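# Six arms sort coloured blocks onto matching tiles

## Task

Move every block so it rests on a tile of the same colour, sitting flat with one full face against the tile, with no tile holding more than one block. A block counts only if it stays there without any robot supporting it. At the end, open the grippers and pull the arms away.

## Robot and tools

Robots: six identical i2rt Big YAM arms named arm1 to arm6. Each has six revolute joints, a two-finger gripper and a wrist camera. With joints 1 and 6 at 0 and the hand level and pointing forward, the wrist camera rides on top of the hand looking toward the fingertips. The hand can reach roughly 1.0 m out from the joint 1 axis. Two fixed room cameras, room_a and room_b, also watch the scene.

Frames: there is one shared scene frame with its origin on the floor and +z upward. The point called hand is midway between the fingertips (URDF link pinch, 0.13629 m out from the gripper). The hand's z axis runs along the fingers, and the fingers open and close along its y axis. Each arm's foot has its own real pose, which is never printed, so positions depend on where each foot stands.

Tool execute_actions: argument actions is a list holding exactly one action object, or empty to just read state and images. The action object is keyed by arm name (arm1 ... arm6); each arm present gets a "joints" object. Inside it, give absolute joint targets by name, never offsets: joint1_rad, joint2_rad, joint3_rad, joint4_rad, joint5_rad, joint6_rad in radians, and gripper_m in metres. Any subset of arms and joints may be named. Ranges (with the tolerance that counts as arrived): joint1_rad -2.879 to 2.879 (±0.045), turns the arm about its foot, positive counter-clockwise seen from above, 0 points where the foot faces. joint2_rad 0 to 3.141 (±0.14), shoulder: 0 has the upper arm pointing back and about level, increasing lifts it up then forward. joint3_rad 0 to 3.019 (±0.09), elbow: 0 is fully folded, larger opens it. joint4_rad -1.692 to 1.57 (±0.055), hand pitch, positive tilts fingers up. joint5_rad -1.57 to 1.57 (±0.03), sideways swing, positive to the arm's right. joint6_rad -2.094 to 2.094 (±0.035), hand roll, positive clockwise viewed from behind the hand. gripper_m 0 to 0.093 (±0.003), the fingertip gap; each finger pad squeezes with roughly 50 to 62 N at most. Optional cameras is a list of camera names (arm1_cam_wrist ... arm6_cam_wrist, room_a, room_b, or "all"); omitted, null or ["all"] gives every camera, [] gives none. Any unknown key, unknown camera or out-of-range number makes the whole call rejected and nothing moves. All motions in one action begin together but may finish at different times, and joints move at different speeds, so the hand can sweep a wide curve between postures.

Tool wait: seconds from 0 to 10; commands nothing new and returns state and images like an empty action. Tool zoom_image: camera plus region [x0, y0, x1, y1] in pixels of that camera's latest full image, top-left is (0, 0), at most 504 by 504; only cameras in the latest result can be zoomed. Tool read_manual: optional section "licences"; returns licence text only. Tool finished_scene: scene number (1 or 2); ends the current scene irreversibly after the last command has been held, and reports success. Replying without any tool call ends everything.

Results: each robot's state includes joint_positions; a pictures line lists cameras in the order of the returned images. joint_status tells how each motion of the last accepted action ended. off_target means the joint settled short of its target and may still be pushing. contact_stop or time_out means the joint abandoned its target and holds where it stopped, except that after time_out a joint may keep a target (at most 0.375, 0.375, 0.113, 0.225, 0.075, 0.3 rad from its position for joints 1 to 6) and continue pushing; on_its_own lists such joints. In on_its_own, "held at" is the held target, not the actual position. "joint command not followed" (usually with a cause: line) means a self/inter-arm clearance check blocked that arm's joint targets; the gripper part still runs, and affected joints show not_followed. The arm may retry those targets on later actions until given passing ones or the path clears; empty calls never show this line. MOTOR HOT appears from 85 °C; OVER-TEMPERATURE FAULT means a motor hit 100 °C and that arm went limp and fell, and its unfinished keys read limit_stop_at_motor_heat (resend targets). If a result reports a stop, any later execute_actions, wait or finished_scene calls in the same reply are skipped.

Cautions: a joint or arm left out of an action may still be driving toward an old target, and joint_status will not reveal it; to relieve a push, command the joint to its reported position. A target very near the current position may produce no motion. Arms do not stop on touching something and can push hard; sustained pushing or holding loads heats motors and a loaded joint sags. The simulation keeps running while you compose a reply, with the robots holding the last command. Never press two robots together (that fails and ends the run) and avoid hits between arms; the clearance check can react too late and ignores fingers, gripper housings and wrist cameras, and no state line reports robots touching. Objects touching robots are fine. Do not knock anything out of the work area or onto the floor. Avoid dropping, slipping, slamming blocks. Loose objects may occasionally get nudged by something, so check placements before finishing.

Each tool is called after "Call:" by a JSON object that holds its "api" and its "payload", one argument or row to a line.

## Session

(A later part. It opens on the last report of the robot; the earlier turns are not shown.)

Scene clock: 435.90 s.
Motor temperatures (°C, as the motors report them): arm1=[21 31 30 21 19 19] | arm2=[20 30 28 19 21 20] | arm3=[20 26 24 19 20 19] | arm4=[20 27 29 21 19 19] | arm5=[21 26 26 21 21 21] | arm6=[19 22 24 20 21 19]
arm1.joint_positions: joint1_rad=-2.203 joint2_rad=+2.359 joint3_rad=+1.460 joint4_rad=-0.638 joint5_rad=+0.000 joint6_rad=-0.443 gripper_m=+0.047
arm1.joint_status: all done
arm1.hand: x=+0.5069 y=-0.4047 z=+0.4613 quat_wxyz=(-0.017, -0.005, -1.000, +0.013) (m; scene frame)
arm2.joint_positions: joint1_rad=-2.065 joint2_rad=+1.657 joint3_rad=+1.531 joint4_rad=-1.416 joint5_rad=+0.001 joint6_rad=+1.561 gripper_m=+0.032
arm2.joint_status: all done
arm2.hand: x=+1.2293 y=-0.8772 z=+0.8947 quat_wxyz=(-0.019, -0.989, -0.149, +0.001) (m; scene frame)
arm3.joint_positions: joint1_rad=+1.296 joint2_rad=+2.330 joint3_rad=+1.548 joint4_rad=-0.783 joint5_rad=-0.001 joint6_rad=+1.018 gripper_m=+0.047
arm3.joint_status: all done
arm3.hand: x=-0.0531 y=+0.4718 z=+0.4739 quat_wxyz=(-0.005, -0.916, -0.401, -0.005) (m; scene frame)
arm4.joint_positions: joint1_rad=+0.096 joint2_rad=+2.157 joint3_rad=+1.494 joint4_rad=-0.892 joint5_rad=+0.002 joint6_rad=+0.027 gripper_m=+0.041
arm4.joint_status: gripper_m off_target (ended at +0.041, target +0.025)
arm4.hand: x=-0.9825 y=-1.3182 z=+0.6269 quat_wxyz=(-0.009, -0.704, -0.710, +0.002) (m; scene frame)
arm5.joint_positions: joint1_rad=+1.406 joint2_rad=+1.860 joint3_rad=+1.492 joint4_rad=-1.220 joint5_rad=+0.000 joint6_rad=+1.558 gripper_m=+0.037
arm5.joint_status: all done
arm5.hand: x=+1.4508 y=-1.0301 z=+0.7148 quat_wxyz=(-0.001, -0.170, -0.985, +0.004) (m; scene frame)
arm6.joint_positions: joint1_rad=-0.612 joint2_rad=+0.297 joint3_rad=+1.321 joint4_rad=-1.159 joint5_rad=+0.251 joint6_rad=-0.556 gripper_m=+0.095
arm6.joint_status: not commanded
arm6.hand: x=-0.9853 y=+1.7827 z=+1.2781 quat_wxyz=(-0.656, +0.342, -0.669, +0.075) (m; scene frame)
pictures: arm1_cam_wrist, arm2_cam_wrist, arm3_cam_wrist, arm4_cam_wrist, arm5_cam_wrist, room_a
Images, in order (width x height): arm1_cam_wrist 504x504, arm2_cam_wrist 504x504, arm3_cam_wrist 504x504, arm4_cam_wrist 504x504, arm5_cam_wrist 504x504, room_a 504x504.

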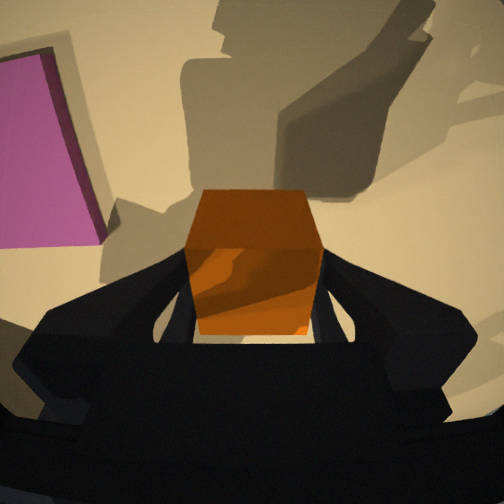

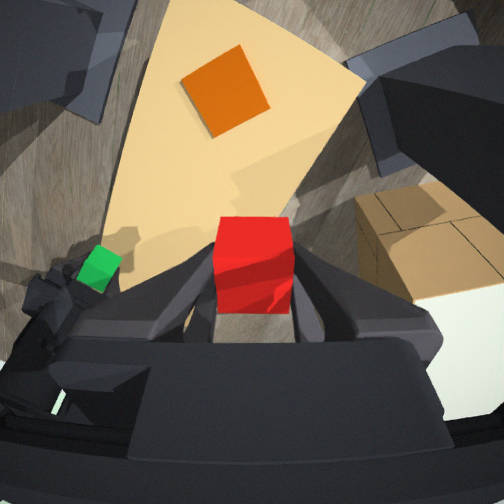

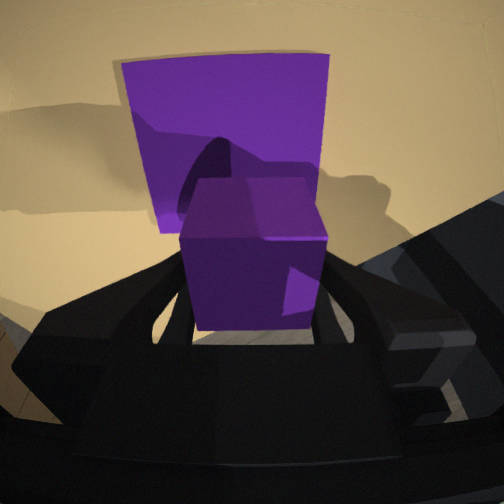

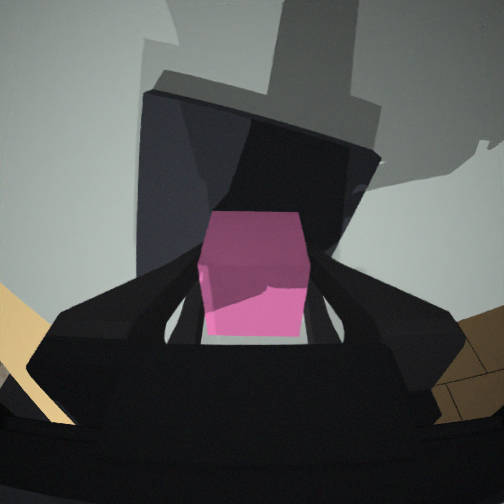

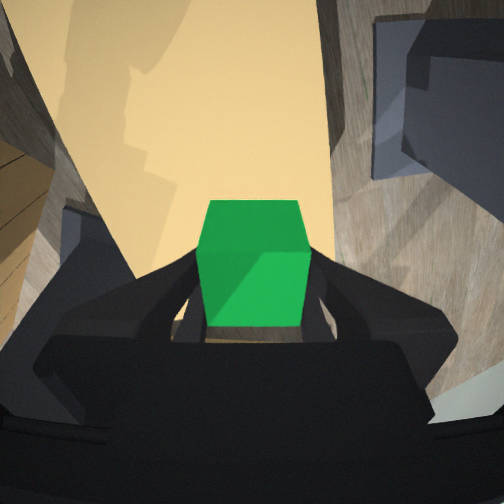

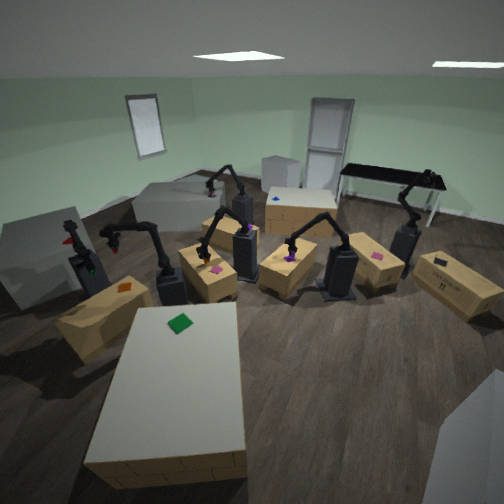

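Call:
{"api": "execute_actions", "payload": {
  "actions": [
    {"arm1": {"joints": {"joint2_rad": 2.432, "joint4_rad": -0.61}}, "arm2": {"joints": {"joint1_rad": -2.11, "joint2_rad": 2.436, "joint3_rad": 1.518, "joint4_rad": -0.606}}, "arm3": {"joints": {"joint1_rad": 1.28, "joint2_rad": 2.435, "joint3_rad": 1.685, "joint4_rad": -0.795}}, "arm4": {"joints": {"joint1_rad": 1.35, "joint2_rad": 1.97, "joint3_rad": 1.415, "joint4_rad": -1.015}}, "arm5": {"joints": {"joint1_rad": 1.54, "joint2_rad": 2.448, "joint3_rad": 1.706, "joint4_rad": -0.783}}}
  ],
  "cameras": ["arm1_cam_wrist", "arm2_cam_wrist", "arm3_cam_wrist", "arm4_cam_wrist", "arm5_cam_wrist"]
}}

Scene clock: 481.93 s.
Motor temperatures (°C, as the motors report them): arm1=[21 31 28 21 19 19] | arm2=[20 29 29 19 21 20] | arm3=[20 27 24 19 20 19] | arm4=[20 27 29 21 19 19] | arm5=[21 26 28 20 21 21] | arm6=[19 22 24 20 21 19]
arm1.joint_positions: joint1_rad=-2.203 joint2_rad=+2.421 joint3_rad=+1.457 joint4_rad=-0.614 joint5_rad=+0.001 joint6_rad=-0.443 gripper_m=+0.047
arm1.joint_status: all done
arm1.hand: x=+0.4917 y=-0.3977 z=+0.4262 quat_wxyz=(+0.002, -0.005, -1.000, +0.005) (m; scene frame)
arm2.joint_positions: joint1_rad=-2.106 joint2_rad=+2.460 joint3_rad=+1.502 joint4_rad=-0.621 joint5_rad=+0.001 joint6_rad=+1.561 gripper_m=+0.032
arm2.joint_status: all done
arm2.hand: x=+1.2239 y=-0.9531 z=+0.4450 quat_wxyz=(+0.000, -0.992, -0.129, +0.004) (m; scene frame)
arm3.joint_positions: joint1_rad=+1.285 joint2_rad=+2.451 joint3_rad=+1.654 joint4_rad=-0.792 joint5_rad=-0.001 joint6_rad=+1.019 gripper_m=+0.047
arm3.joint_status: all done
arm3.hand: x=-0.0550 y=+0.4556 z=+0.4307 quat_wxyz=(+0.007, -0.918, -0.396, -0.006) (m; scene frame)
arm4.joint_positions: joint1_rad=+1.353 joint2_rad=+1.956 joint3_rad=+1.412 joint4_rad=-0.999 joint5_rad=-0.001 joint6_rad=+0.028 gripper_m=+0.041
arm4.joint_status: all done
arm4.hand: x=-0.4643 y=-0.8809 z=+0.7186 quat_wxyz=(-0.020, -0.153, -0.988, +0.001) (m; scene frame)
arm5.joint_positions: joint1_rad=+1.543 joint2_rad=+2.475 joint3_rad=+1.691 joint4_rad=-0.796 joint5_rad=-0.004 joint6_rad=+1.561 gripper_m=+0.037
arm5.joint_status: all done
arm5.hand: x=+1.3981 y=-0.9255 z=+0.4203 quat_wxyz=(+0.000, -0.104, -0.995, +0.000) (m; scene frame)
arm6.joint_positions: joint1_rad=-0.612 joint2_rad=+0.297 joint3_rad=+1.321 joint4_rad=-1.159 joint5_rad=+0.251 joint6_rad=-0.556 gripper_m=+0.095
arm6.joint_status: not commanded
arm6.hand: x=-0.9853 y=+1.7827 z=+1.2781 quat_wxyz=(-0.656, +0.342, -0.669, +0.075) (m; scene frame)
pictures: arm1_cam_wrist, arm2_cam_wrist, arm3_cam_wrist, arm4_cam_wrist, arm5_cam_wrist
Images, in order (width x height): arm1_cam_wrist 504x504, arm2_cam_wrist 504x504, arm3_cam_wrist 504x504, arm4_cam_wrist 504x504, arm5_cam_wrist 504x504.

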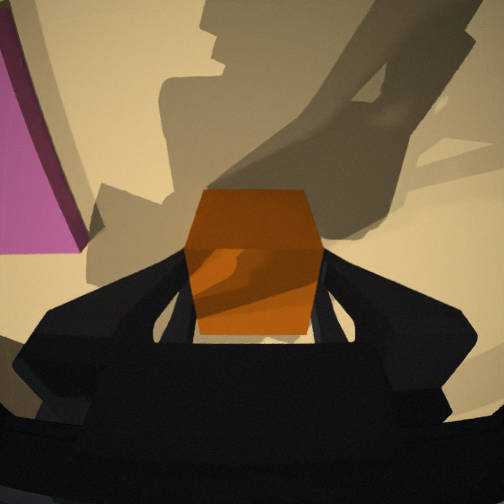

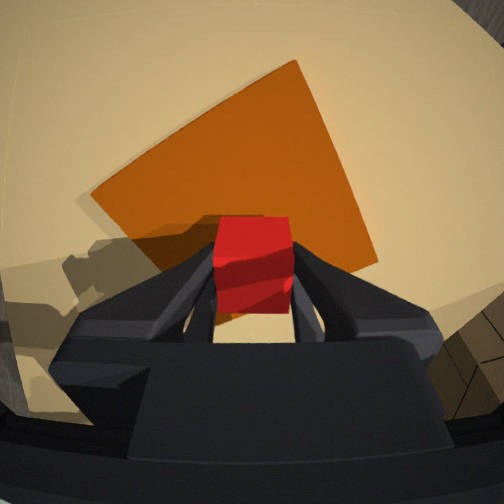

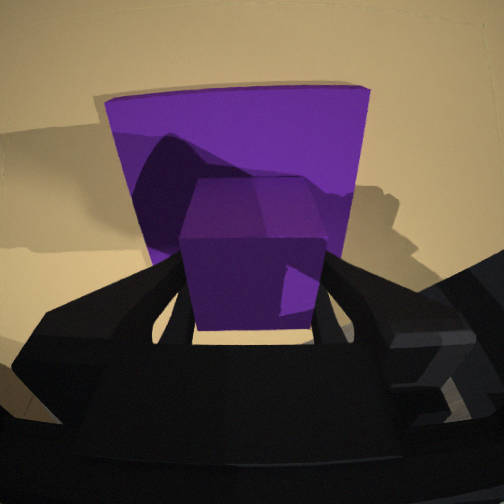

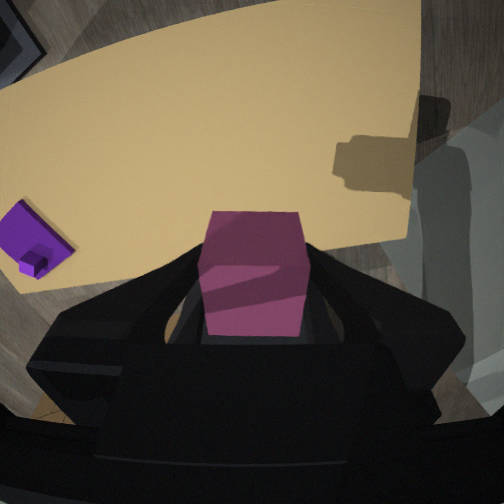

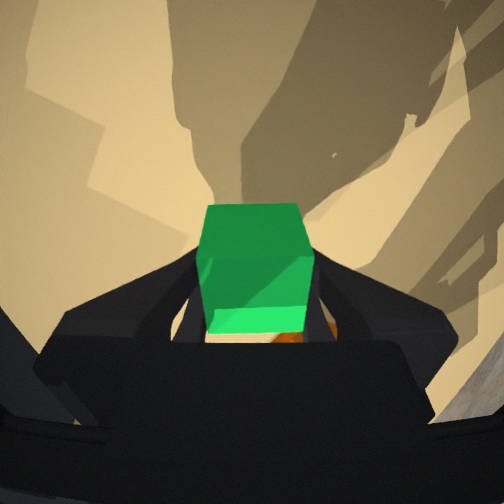

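Call:
{"api": "execute_actions", "payload": {
  "actions": []
}}

Scene clock: 497.53 s.
Motor temperatures (°C, as the motors report them): arm1=[21 31 28 21 19 19] | arm2=[20 30 28 19 21 20] | arm3=[20 27 25 19 20 19] | arm4=[20 27 30 21 19 19] | arm5=[21 27 27 20 21 21] | arm6=[19 22 24 20 21 19]
arm1.joint_positions: joint1_rad=-2.203 joint2_rad=+2.421 joint3_rad=+1.457 joint4_rad=-0.614 joint5_rad=+0.001 joint6_rad=-0.443 gripper_m=+0.047
arm1.joint_status: all done
arm1.hand: x=+0.4917 y=-0.3977 z=+0.4262 quat_wxyz=(+0.002, -0.005, -1.000, +0.005) (m; scene frame)
arm2.joint_positions: joint1_rad=-2.106 joint2_rad=+2.460 joint3_rad=+1.502 joint4_rad=-0.621 joint5_rad=+0.001 joint6_rad=+1.561 gripper_m=+0.032
arm2.joint_status: all done
arm2.hand: x=+1.2239 y=-0.9531 z=+0.4450 quat_wxyz=(+0.000, -0.992, -0.129, +0.004) (m; scene frame)
arm3.joint_positions: joint1_rad=+1.285 joint2_rad=+2.451 joint3_rad=+1.654 joint4_rad=-0.792 joint5_rad=-0.001 joint6_rad=+1.019 gripper_m=+0.047
arm3.joint_status: all done
arm3.hand: x=-0.0550 y=+0.4556 z=+0.4307 quat_wxyz=(+0.007, -0.918, -0.396, -0.006) (m; scene frame)
arm4.joint_positions: joint1_rad=+1.353 joint2_rad=+1.956 joint3_rad=+1.412 joint4_rad=-0.999 joint5_rad=-0.001 joint6_rad=+0.028 gripper_m=+0.041
arm4.joint_status: all done
arm4.hand: x=-0.4643 y=-0.8809 z=+0.7186 quat_wxyz=(-0.020, -0.153, -0.988, +0.001) (m; scene frame)
arm5.joint_positions: joint1_rad=+1.543 joint2_rad=+2.475 joint3_rad=+1.691 joint4_rad=-0.796 joint5_rad=-0.004 joint6_rad=+1.561 gripper_m=+0.037
arm5.joint_status: all done
arm5.hand: x=+1.3981 y=-0.9255 z=+0.4203 quat_wxyz=(+0.000, -0.104, -0.995, +0.000) (m; scene frame)
arm6.joint_positions: joint1_rad=-0.612 joint2_rad=+0.297 joint3_rad=+1.321 joint4_rad=-1.159 joint5_rad=+0.251 joint6_rad=-0.556 gripper_m=+0.095
arm6.joint_status: not commanded
arm6.hand: x=-0.9853 y=+1.7827 z=+1.2781 quat_wxyz=(-0.656, +0.342, -0.669, +0.075) (m; scene frame)
pictures: arm1_cam_wrist, arm2_cam_wrist, arm3_cam_wrist, arm4_cam_wrist, arm5_cam_wrist, arm6_cam_wrist, room_a, room_b
Images, in order (width x height): arm1_cam_wrist 504x504, arm2_cam_wrist 504x504, arm3_cam_wrist 504x504, arm4_cam_wrist 504x504, arm5_cam_wrist 504x504, arm6_cam_wrist 504x504, room_a 504x504, room_b 504x504.

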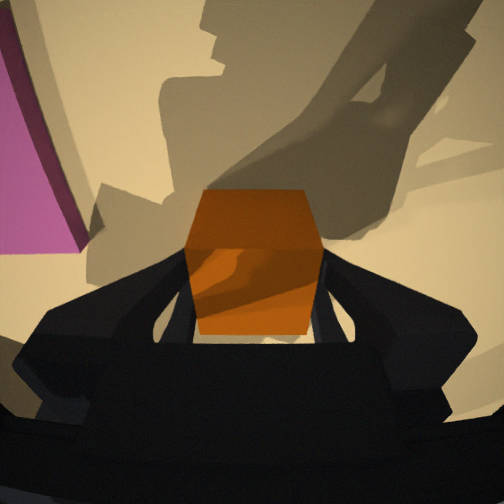

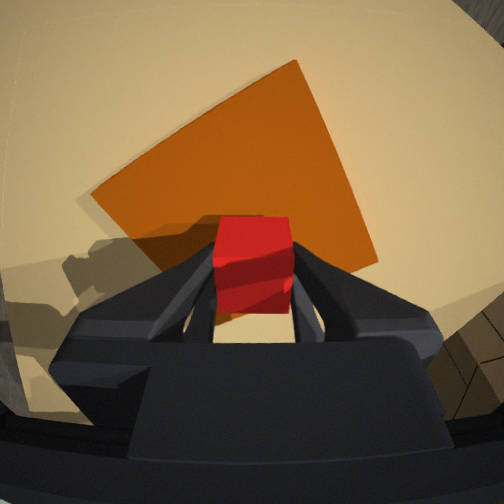

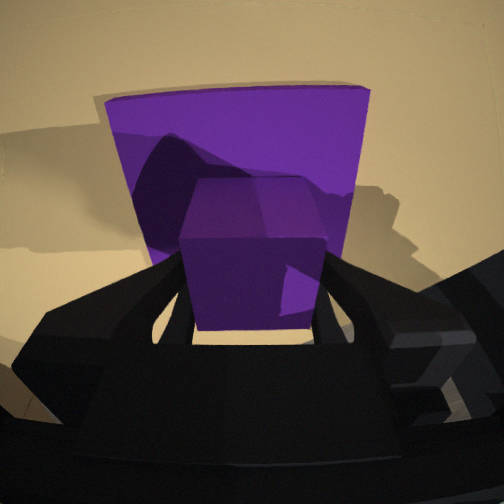

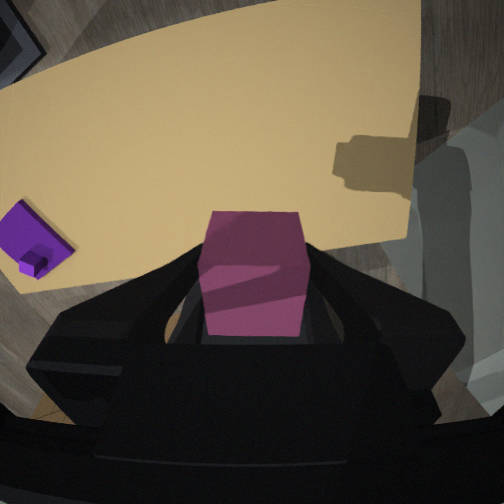

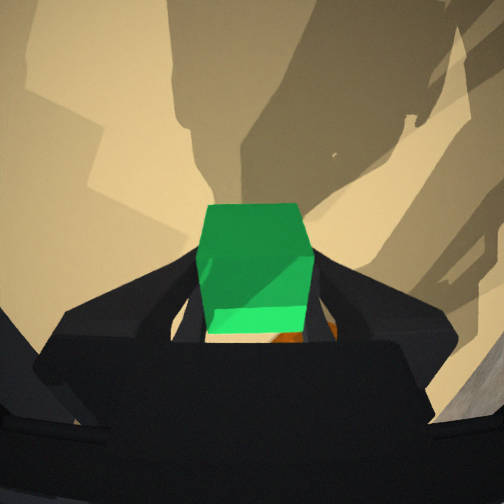

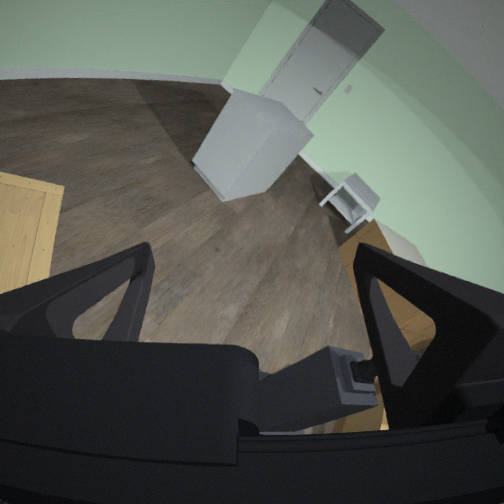

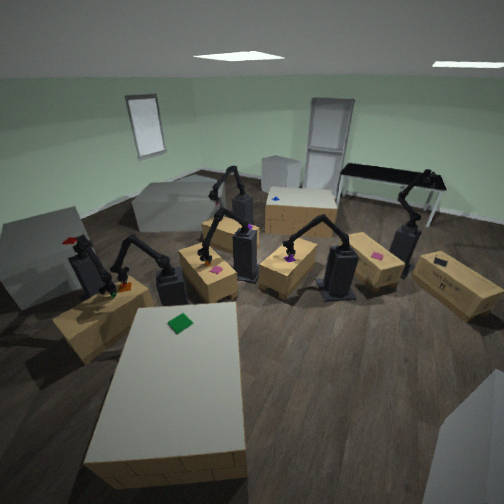

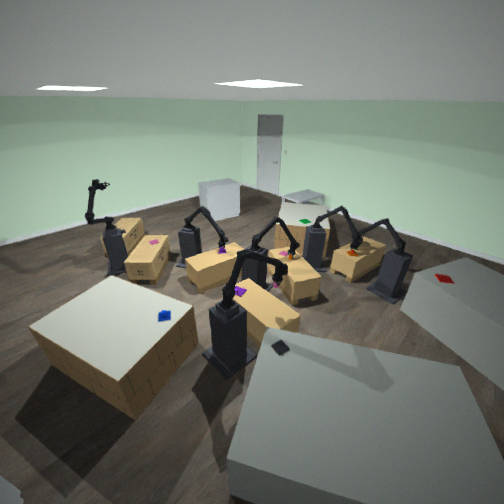

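Call:
{"api": "zoom_image", "payload": {
  "camera": "arm4_cam_wrist",
  "region": [0, 180, 120, 300]
}}

Call:
{"api": "zoom_image", "payload": {
  "camera": "room_b",
  "region": [140, 260, 300, 340]
}}

Region (0, 180, 120, 300) of arm4_cam_wrist's 504x504 image, scaled by 4.200, with more detail than that image has.

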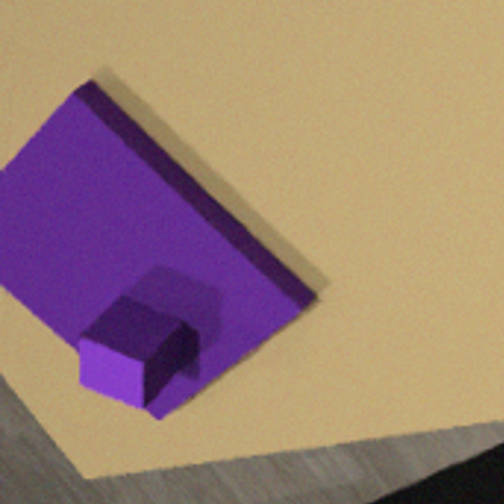

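Region (140, 260, 300, 340) of room_b's 504x504 image, scaled by 3.150, with more detail than that image has.

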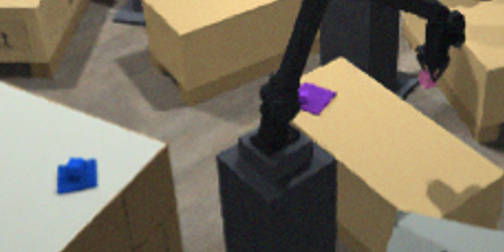

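Call:
{"api": "execute_actions", "payload": {
  "actions": [
    {"arm1": {"joints": {"gripper_m": 0.085}}, "arm2": {"joints": {"joint2_rad": 2.5, "joint4_rad": -0.59}}, "arm3": {"joints": {"gripper_m": 0.085}}, "arm4": {"joints": {"joint1_rad": 1.92, "joint2_rad": 2.48, "joint3_rad": 1.46, "joint4_rad": -0.515}}, "arm5": {"joints": {"joint2_rad": 2.47, "gripper_m": 0.075}}}
  ],
  "cameras": ["arm1_cam_wrist", "arm2_cam_wrist", "arm3_cam_wrist", "arm4_cam_wrist", "arm5_cam_wrist"]
}}

Scene clock: 539.53 s.
Motor temperatures (°C, as the motors report them): arm1=[21 31 28 21 19 19] | arm2=[20 31 27 19 21 20] | arm3=[20 28 25 19 20 19] | arm4=[20 27 30 21 19 19] | arm5=[21 28 26 20 21 21] | arm6=[19 22 24 20 21 19]
arm1.joint_positions: joint1_rad=-2.203 joint2_rad=+2.421 joint3_rad=+1.457 joint4_rad=-0.614 joint5_rad=+0.001 joint6_rad=-0.443 gripper_m=+0.085
arm1.joint_status: all done
arm1.hand: x=+0.4917 y=-0.3977 z=+0.4262 quat_wxyz=(+0.002, -0.005, -1.000, +0.005) (m; scene frame)
arm2.joint_positions: joint1_rad=-2.106 joint2_rad=+2.487 joint3_rad=+1.502 joint4_rad=-0.605 joint5_rad=+0.001 joint6_rad=+1.561 gripper_m=+0.032
arm2.joint_status: all done
arm2.hand: x=+1.2222 y=-0.9470 z=+0.4298 quat_wxyz=(+0.005, -0.992, -0.129, +0.004) (m; scene frame)
arm3.joint_positions: joint1_rad=+1.285 joint2_rad=+2.451 joint3_rad=+1.654 joint4_rad=-0.792 joint5_rad=-0.001 joint6_rad=+1.019 gripper_m=+0.085
arm3.joint_status: all done
arm3.hand: x=-0.0550 y=+0.4556 z=+0.4307 quat_wxyz=(+0.007, -0.918, -0.396, -0.006) (m; scene frame)
arm4.joint_positions: joint1_rad=+1.923 joint2_rad=+2.475 joint3_rad=+1.451 joint4_rad=-0.530 joint5_rad=-0.003 joint6_rad=+0.028 gripper_m=+0.041
arm4.joint_status: all done
arm4.hand: x=-0.4594 y=-0.5649 z=+0.4448 quat_wxyz=(-0.014, +0.131, -0.991, -0.001) (m; scene frame)
arm5.joint_positions: joint1_rad=+1.543 joint2_rad=+2.475 joint3_rad=+1.691 joint4_rad=-0.796 joint5_rad=-0.004 joint6_rad=+1.561 gripper_m=+0.075
arm5.joint_status: all done
arm5.hand: x=+1.3981 y=-0.9255 z=+0.4203 quat_wxyz=(+0.000, -0.104, -0.995, +0.000) (m; scene frame)
arm6.joint_positions: joint1_rad=-0.612 joint2_rad=+0.297 joint3_rad=+1.321 joint4_rad=-1.159 joint5_rad=+0.251 joint6_rad=-0.556 gripper_m=+0.095
arm6.joint_status: not commanded
arm6.hand: x=-0.9853 y=+1.7827 z=+1.2781 quat_wxyz=(-0.656, +0.342, -0.669, +0.075) (m; scene frame)
pictures: arm1_cam_wrist, arm2_cam_wrist, arm3_cam_wrist, arm4_cam_wrist, arm5_cam_wrist
Images, in order (width x height): arm1_cam_wrist 504x504, arm2_cam_wrist 504x504, arm3_cam_wrist 504x504, arm4_cam_wrist 504x504, arm5_cam_wrist 504x504.

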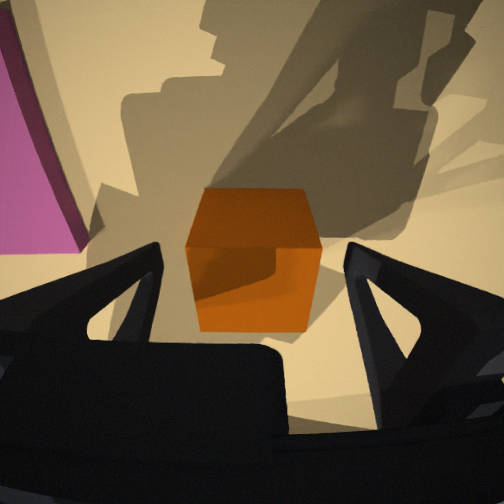

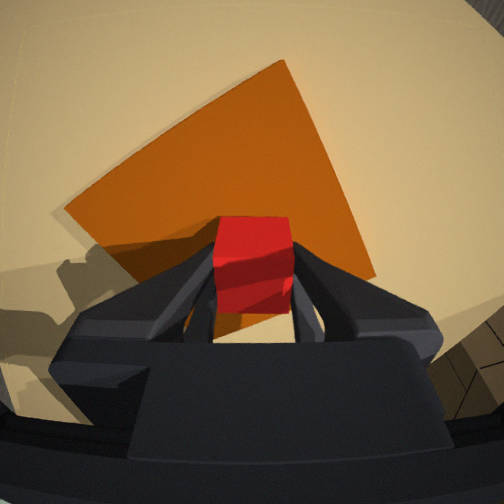

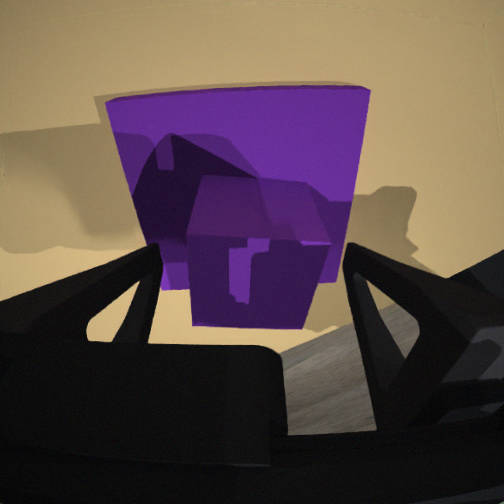

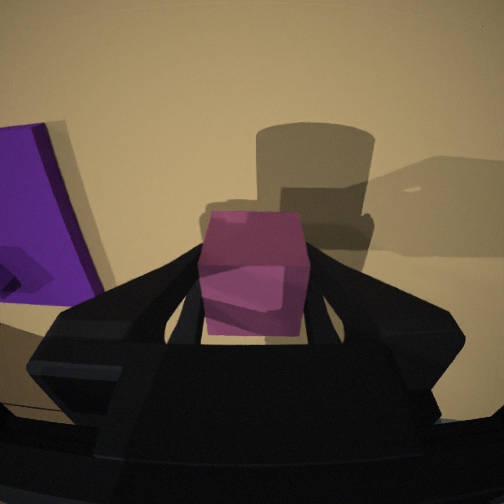

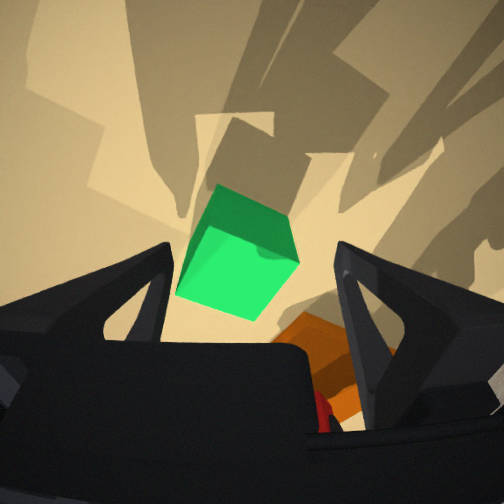

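Call:
{"api": "zoom_image", "payload": {
  "camera": "arm5_cam_wrist",
  "region": [160, 170, 320, 330]
}}

Call:
{"api": "zoom_image", "payload": {
  "camera": "arm3_cam_wrist",
  "region": [90, 80, 380, 340]
}}

Call:
{"api": "zoom_image", "payload": {
  "camera": "arm2_cam_wrist",
  "region": [170, 190, 310, 330]
}}

Region (160, 170, 320, 330) of arm5_cam_wrist's 504x504 image, scaled by 3.150, with more detail than that image has.

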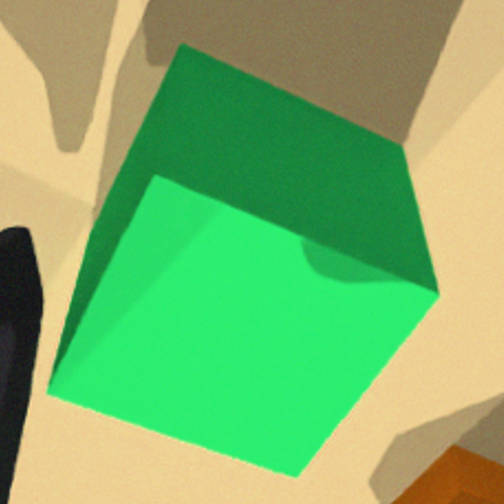

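Region (90, 80, 380, 340) of arm3_cam_wrist's 504x504 image, scaled by 1.738, with more detail than that image has; it fills the top 452 rows of this view, and the rest is white.

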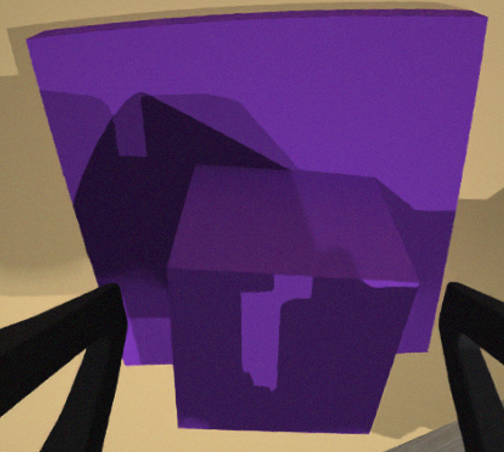

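Region (170, 190, 310, 330) of arm2_cam_wrist's 504x504 image, scaled by 3.600, with more detail than that image has.

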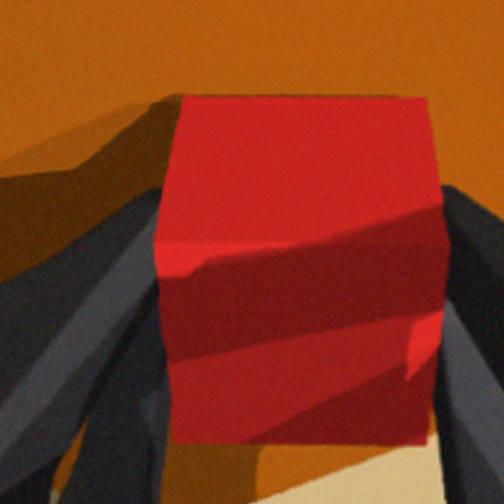

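Call:
{"api": "execute_actions", "payload": {
  "actions": [
    {"arm1": {"joints": {"joint2_rad": 2.05, "joint4_rad": -0.98, "gripper_m": 0.093}}, "arm2": {"joints": {"gripper_m": 0.093}}, "arm3": {"joints": {"joint2_rad": 2.08, "joint4_rad": -1.15, "gripper_m": 0.093}}, "arm4": {"joints": {"joint2_rad": 2.52, "joint4_rad": -0.505}}, "arm5": {"joints": {"joint1_rad": 1.25, "joint2_rad": 2.1, "joint4_rad": -1.16, "gripper_m": 0.093}}}
  ],
  "cameras": ["arm1_cam_wrist", "arm2_cam_wrist", "arm3_cam_wrist", "arm4_cam_wrist", "arm5_cam_wrist"]
}}

Scene clock: 622.90 s.
Motor temperatures (°C, as the motors report them): arm1=[21 31 28 21 19 19] | arm2=[20 31 27 19 21 20] | arm3=[20 28 25 19 20 19] | arm4=[20 28 28 21 19 19] | arm5=[21 28 26 20 21 21] | arm6=[19 22 24 20 21 19]
arm1.joint_positions: joint1_rad=-2.203 joint2_rad=+2.046 joint3_rad=+1.446 joint4_rad=-0.973 joint5_rad=+0.001 joint6_rad=-0.443 gripper_m=+0.093
arm1.joint_status: all done
arm1.hand: x=+0.4937 y=-0.3966 z=+0.6312 quat_wxyz=(-0.001, -0.005, -1.000, +0.006) (m; scene frame)
arm2.joint_positions: joint1_rad=-2.106 joint2_rad=+2.487 joint3_rad=+1.502 joint4_rad=-0.605 joint5_rad=+0.001 joint6_rad=+1.561 gripper_m=+0.093
arm2.joint_status: all done
arm2.hand: x=+1.2222 y=-0.9470 z=+0.4298 quat_wxyz=(+0.005, -0.992, -0.128, +0.004) (m; scene frame)
arm3.joint_positions: joint1_rad=+1.285 joint2_rad=+2.091 joint3_rad=+1.675 joint4_rad=-1.143 joint5_rad=-0.001 joint6_rad=+1.019 gripper_m=+0.093
arm3.joint_status: all done
arm3.hand: x=-0.0569 y=+0.4540 z=+0.6555 quat_wxyz=(-0.008, -0.918, -0.396, -0.004) (m; scene frame)
arm4.joint_positions: joint1_rad=+1.923 joint2_rad=+2.499 joint3_rad=+1.451 joint4_rad=-0.521 joint5_rad=-0.003 joint6_rad=+0.028 gripper_m=+0.041
arm4.joint_status: all done
arm4.hand: x=-0.4661 y=-0.5670 z=+0.4320 quat_wxyz=(-0.007, +0.131, -0.991, +0.000) (m; scene frame)
arm5.joint_positions: joint1_rad=+1.255 joint2_rad=+2.121 joint3_rad=+1.691 joint4_rad=-1.146 joint5_rad=+0.002 joint6_rad=+1.561 gripper_m=+0.093
arm5.joint_status: all done
arm5.hand: x=+1.5639 y=-0.9969 z=+0.6381 quat_wxyz=(-0.002, -0.245, -0.969, -0.002) (m; scene frame)
arm6.joint_positions: joint1_rad=-0.612 joint2_rad=+0.297 joint3_rad=+1.321 joint4_rad=-1.159 joint5_rad=+0.251 joint6_rad=-0.556 gripper_m=+0.095
arm6.joint_status: not commanded
arm6.hand: x=-0.9853 y=+1.7827 z=+1.2781 quat_wxyz=(-0.656, +0.342, -0.669, +0.075) (m; scene frame)
pictures: arm1_cam_wrist, arm2_cam_wrist, arm3_cam_wrist, arm4_cam_wrist, arm5_cam_wrist
Images, in order (width x height): arm1_cam_wrist 504x504, arm2_cam_wrist 504x504, arm3_cam_wrist 504x504, arm4_cam_wrist 504x504, arm5_cam_wrist 504x504.

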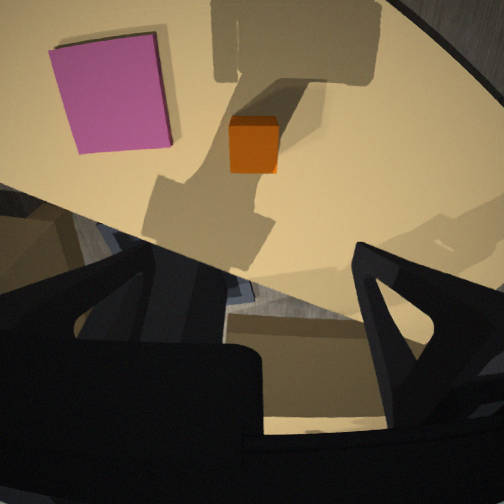

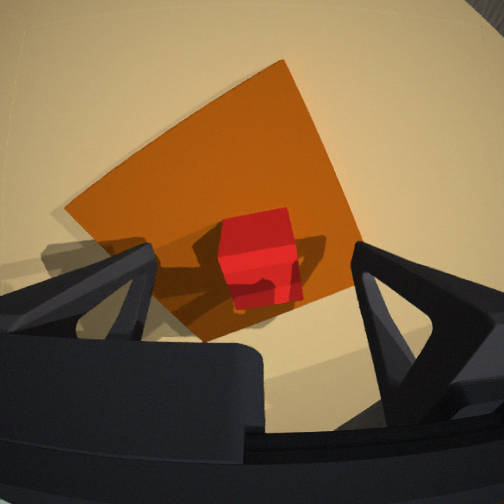

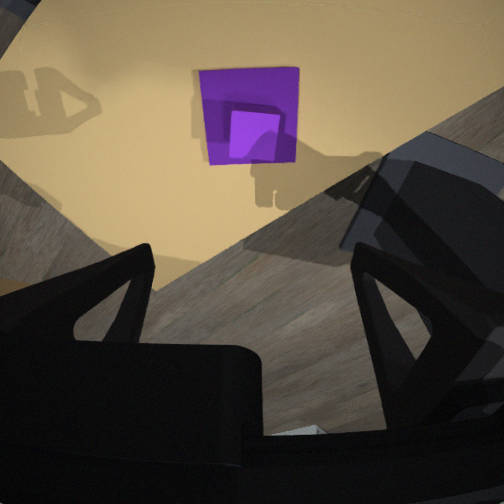

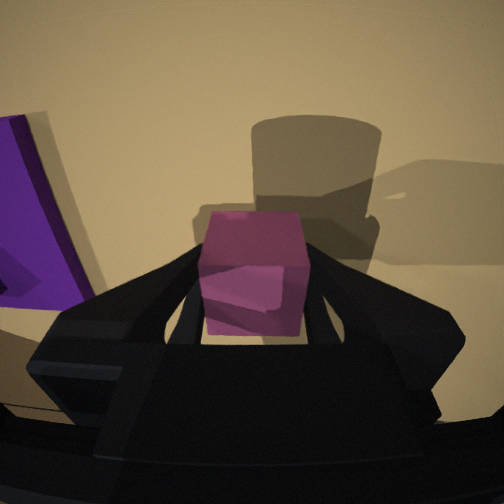

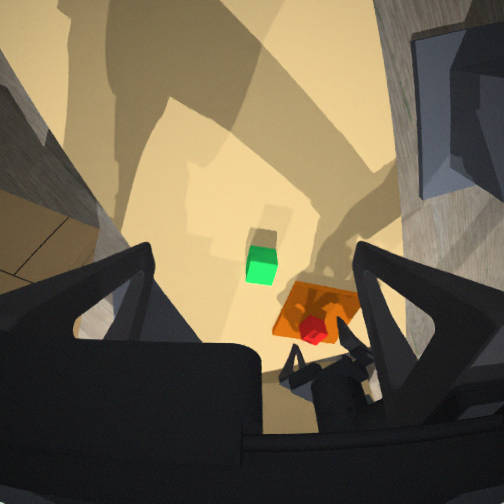

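Call:
{"api": "zoom_image", "payload": {
  "camera": "arm1_cam_wrist",
  "region": [40, 20, 300, 190]
}}

Call:
{"api": "zoom_image", "payload": {
  "camera": "arm4_cam_wrist",
  "region": [180, 170, 400, 290]
}}

Call:
{"api": "zoom_image", "payload": {
  "camera": "arm2_cam_wrist",
  "region": [200, 195, 320, 315]
}}

Region (40, 20, 300, 190) of arm1_cam_wrist's 504x504 image, scaled by 1.938, with more detail than that image has; it fills the top 330 rows of this view, and the rest is white.

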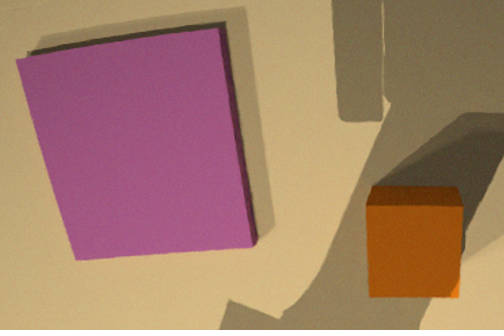

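Region (180, 170, 400, 290) of arm4_cam_wrist's 504x504 image, scaled by 2.291, with more detail than that image has; it fills the top 275 rows of this view, and the rest is white.

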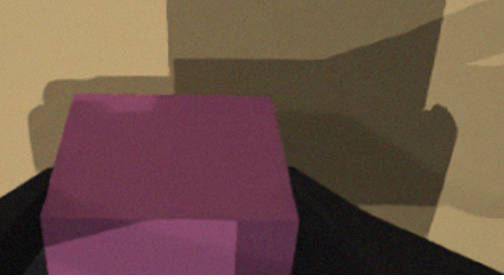

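Region (200, 195, 320, 315) of arm2_cam_wrist's 504x504 image, scaled by 4.200, with more detail than that image has.

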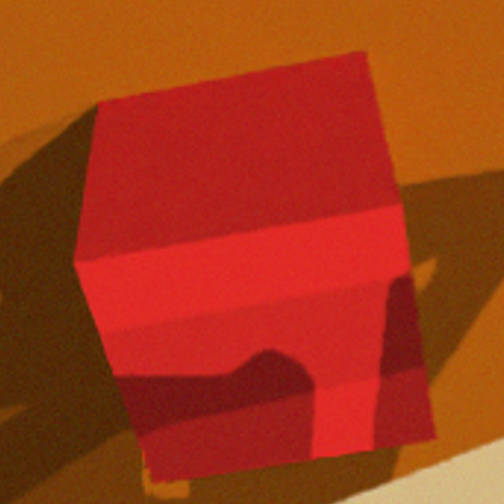

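Call:
{"api": "execute_actions", "payload": {
  "actions": [
    {"arm1": {"joints": {"joint1_rad": -1.0, "joint2_rad": 1.8, "joint3_rad": 1.47, "joint4_rad": -1.24, "joint6_rad": 0.5}}, "arm2": {"joints": {"joint1_rad": -1.8, "joint2_rad": 2.413, "joint3_rad": 1.63, "joint4_rad": -0.76, "joint6_rad": 1.215}}, "arm3": {"joints": {"joint1_rad": 0.7, "joint2_rad": 1.7, "joint3_rad": 1.35, "joint4_rad": -1.22}}, "arm4": {"joints": {"joint2_rad": 2.565, "joint4_rad": -0.465}}, "arm5": {"joints": {"joint2_rad": 1.85, "joint3_rad": 1.38, "joint4_rad": -1.1, "joint6_rad": -0.2}}}
  ],
  "cameras": ["arm2_cam_wrist", "arm4_cam_wrist", "arm5_cam_wrist"]
}}

Scene clock: 661.33 s.
Motor temperatures (°C, as the motors report them): arm1=[21 30 29 21 19 19] | arm2=[20 31 27 19 21 20] | arm3=[20 28 25 19 20 19] | arm4=[20 28 28 21 19 19] | arm5=[21 28 27 20 21 21] | arm6=[19 22 24 20 21 19]
arm1.joint_positions: joint1_rad=-0.991 joint2_rad=+1.798 joint3_rad=+1.461 joint4_rad=-1.231 joint5_rad=+0.000 joint6_rad=+0.492 gripper_m=+0.093
arm1.joint_status: all done
arm1.hand: x=+0.3691 y=+0.2224 z=+0.7613 quat_wxyz=(-0.002, +0.132, -0.991, +0.005) (m; scene frame)
arm2.joint_positions: joint1_rad=-1.803 joint2_rad=+2.427 joint3_rad=+1.606 joint4_rad=-0.746 joint5_rad=-0.001 joint6_rad=+1.224 gripper_m=+0.093
arm2.joint_status: all done
arm2.hand: x=+1.4042 y=-0.9168 z=+0.4879 quat_wxyz=(-0.005, -0.901, -0.434, +0.003) (m; scene frame)
arm3.joint_positions: joint1_rad=+0.696 joint2_rad=+1.698 joint3_rad=+1.342 joint4_rad=-1.213 joint5_rad=+0.000 joint6_rad=+1.020 gripper_m=+0.093
arm3.joint_status: all done
arm3.hand: x=-0.3781 y=+0.5848 z=+0.7460 quat_wxyz=(-0.002, -0.994, -0.112, -0.004) (m; scene frame)
arm4.joint_positions: joint1_rad=+1.923 joint2_rad=+2.536 joint3_rad=+1.452 joint4_rad=-0.480 joint5_rad=-0.003 joint6_rad=+0.028 gripper_m=+0.041
arm4.joint_status: all done
arm4.hand: x=-0.4704 y=-0.5683 z=+0.4126 quat_wxyz=(-0.009, +0.131, -0.991, -0.001) (m; scene frame)
arm5.joint_positions: joint1_rad=+1.255 joint2_rad=+1.853 joint3_rad=+1.382 joint4_rad=-1.114 joint5_rad=+0.002 joint6_rad=-0.188 gripper_m=+0.093
arm5.joint_status: all done
arm5.hand: x=+1.5180 y=-1.0795 z=+0.6807 quat_wxyz=(+0.001, +0.586, -0.810, +0.002) (m; scene frame)
arm6.joint_positions: joint1_rad=-0.612 joint2_rad=+0.297 joint3_rad=+1.321 joint4_rad=-1.159 joint5_rad=+0.251 joint6_rad=-0.556 gripper_m=+0.095
arm6.joint_status: not commanded
arm6.hand: x=-0.9853 y=+1.7827 z=+1.2781 quat_wxyz=(-0.656, +0.342, -0.669, +0.075) (m; scene frame)
pictures: arm2_cam_wrist, arm4_cam_wrist, arm5_cam_wrist
Images, in order (width x height): arm2_cam_wrist 504x504, arm4_cam_wrist 504x504, arm5_cam_wrist 504x504.

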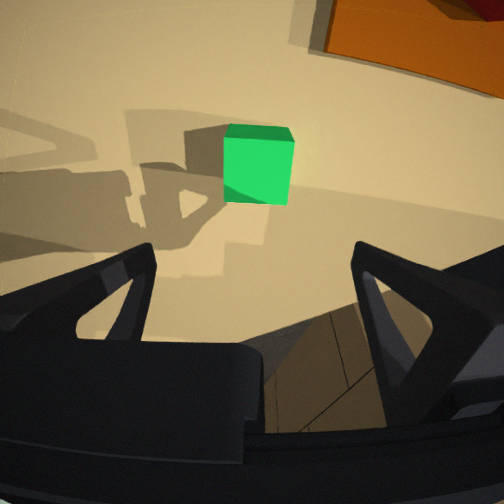

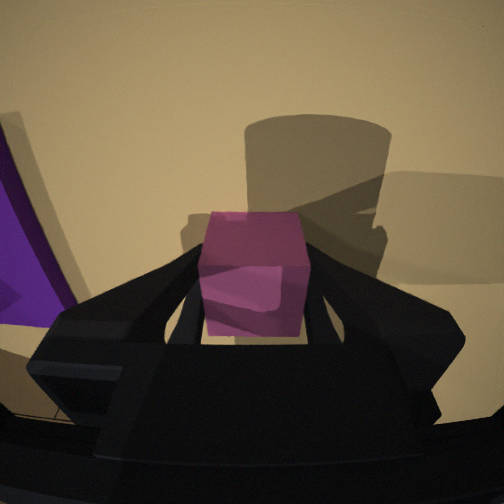

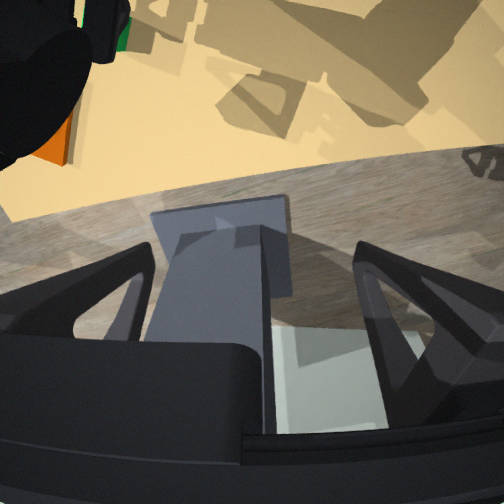

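Call:
{"api": "zoom_image", "payload": {
  "camera": "arm2_cam_wrist",
  "region": [210, 115, 310, 215]
}}

Region (210, 115, 310, 215) of arm2_cam_wrist's 504x504 image, scaled by 5.040, with more detail than that image has.

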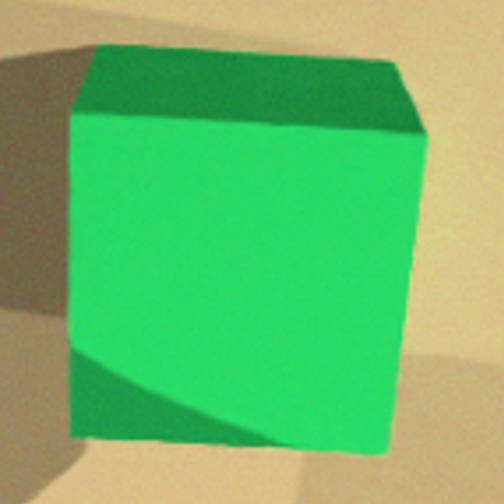

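Call:
{"api": "execute_actions", "payload": {
  "actions": [
    {"arm1": {"joints": {"joint1_rad": -0.3}}, "arm2": {"joints": {"joint1_rad": -1.842, "joint2_rad": 2.585, "joint3_rad": 1.72, "joint4_rad": -0.667, "joint6_rad": 1.248}}, "arm3": {"joints": {"joint1_rad": 0.4, "joint2_rad": 1.45, "joint3_rad": 1.15, "joint4_rad": -1.28}}, "arm4": {"joints": {"joint2_rad": 2.54, "gripper_m": 0.093}}, "arm5": {"joints": {"joint1_rad": 1.6, "joint2_rad": 1.56, "joint3_rad": 1.06, "joint4_rad": -1.07}}}
  ],
  "cameras": ["arm2_cam_wrist", "arm4_cam_wrist", "arm5_cam_wrist"]
}}

Scene clock: 685.57 s.
Motor temperatures (°C, as the motors report them): arm1=[21 30 30 21 19 19] | arm2=[20 32 28 19 21 20] | arm3=[20 27 25 19 20 19] | arm4=[20 28 27 21 19 19] | arm5=[21 27 27 20 21 21] | arm6=[19 22 24 20 21 19]
arm1.joint_positions: joint1_rad=-0.296 joint2_rad=+1.798 joint3_rad=+1.461 joint4_rad=-1.231 joint5_rad=-0.001 joint6_rad=+0.494 gripper_m=+0.093
arm1.joint_status: all done
arm1.hand: x=+0.0434 y=+0.3860 z=+0.7585 quat_wxyz=(+0.001, +0.462, -0.887, +0.004) (m; scene frame)
arm2.joint_positions: joint1_rad=-1.838 joint2_rad=+2.592 joint3_rad=+1.698 joint4_rad=-0.677 joint5_rad=-0.001 joint6_rad=+1.239 gripper_m=+0.093
arm2.joint_status: all done
arm2.hand: x=+1.3886 y=-0.9333 z=+0.4128 quat_wxyz=(-0.003, -0.911, -0.412, +0.003) (m; scene frame)
arm3.joint_positions: joint1_rad=+0.394 joint2_rad=+1.445 joint3_rad=+1.143 joint4_rad=-1.275 joint5_rad=+0.000 joint6_rad=+1.020 gripper_m=+0.093
arm3.joint_status: all done
arm3.hand: x=-0.4573 y=+0.7271 z=+0.7816 quat_wxyz=(+0.003, -0.999, +0.039, -0.007) (m; scene frame)
arm4.joint_positions: joint1_rad=+1.923 joint2_rad=+2.535 joint3_rad=+1.452 joint4_rad=-0.480 joint5_rad=-0.003 joint6_rad=+0.028 gripper_m=+0.093
arm4.joint_status: all done
arm4.hand: x=-0.4701 y=-0.5682 z=+0.4131 quat_wxyz=(-0.010, +0.131, -0.991, -0.001) (m; scene frame)
arm5.joint_positions: joint1_rad=+1.602 joint2_rad=+1.558 joint3_rad=+1.063 joint4_rad=-1.081 joint5_rad=-0.001 joint6_rad=-0.191 gripper_m=+0.093
arm5.joint_status: all done
arm5.hand: x=+1.3272 y=-1.1281 z=+0.7052 quat_wxyz=(-0.003, +0.718, -0.696, +0.001) (m; scene frame)
arm6.joint_positions: joint1_rad=-0.612 joint2_rad=+0.297 joint3_rad=+1.321 joint4_rad=-1.159 joint5_rad=+0.251 joint6_rad=-0.556 gripper_m=+0.095
arm6.joint_status: not commanded
arm6.hand: x=-0.9853 y=+1.7827 z=+1.2781 quat_wxyz=(-0.656, +0.342, -0.669, +0.075) (m; scene frame)
pictures: arm2_cam_wrist, arm4_cam_wrist, arm5_cam_wrist
Images, in order (width x height): arm2_cam_wrist 504x504, arm4_cam_wrist 504x504, arm5_cam_wrist 504x504.

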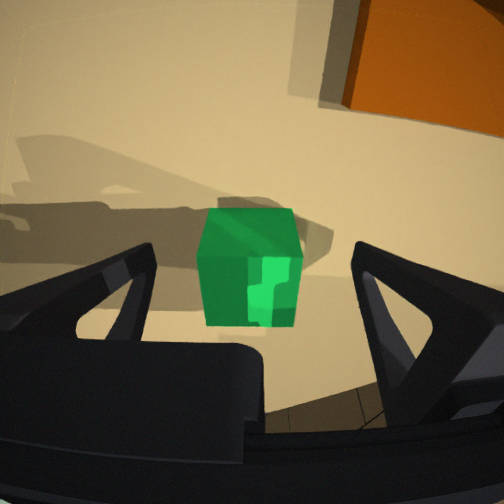

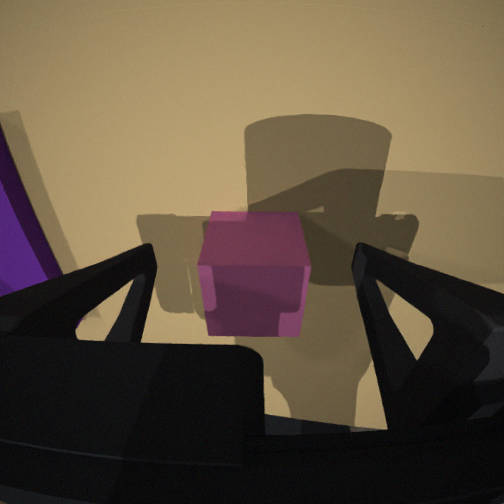

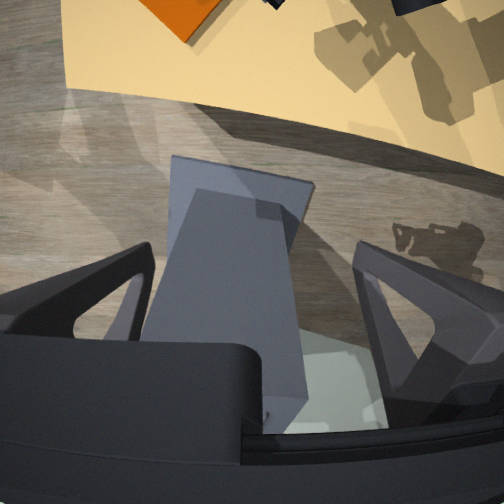

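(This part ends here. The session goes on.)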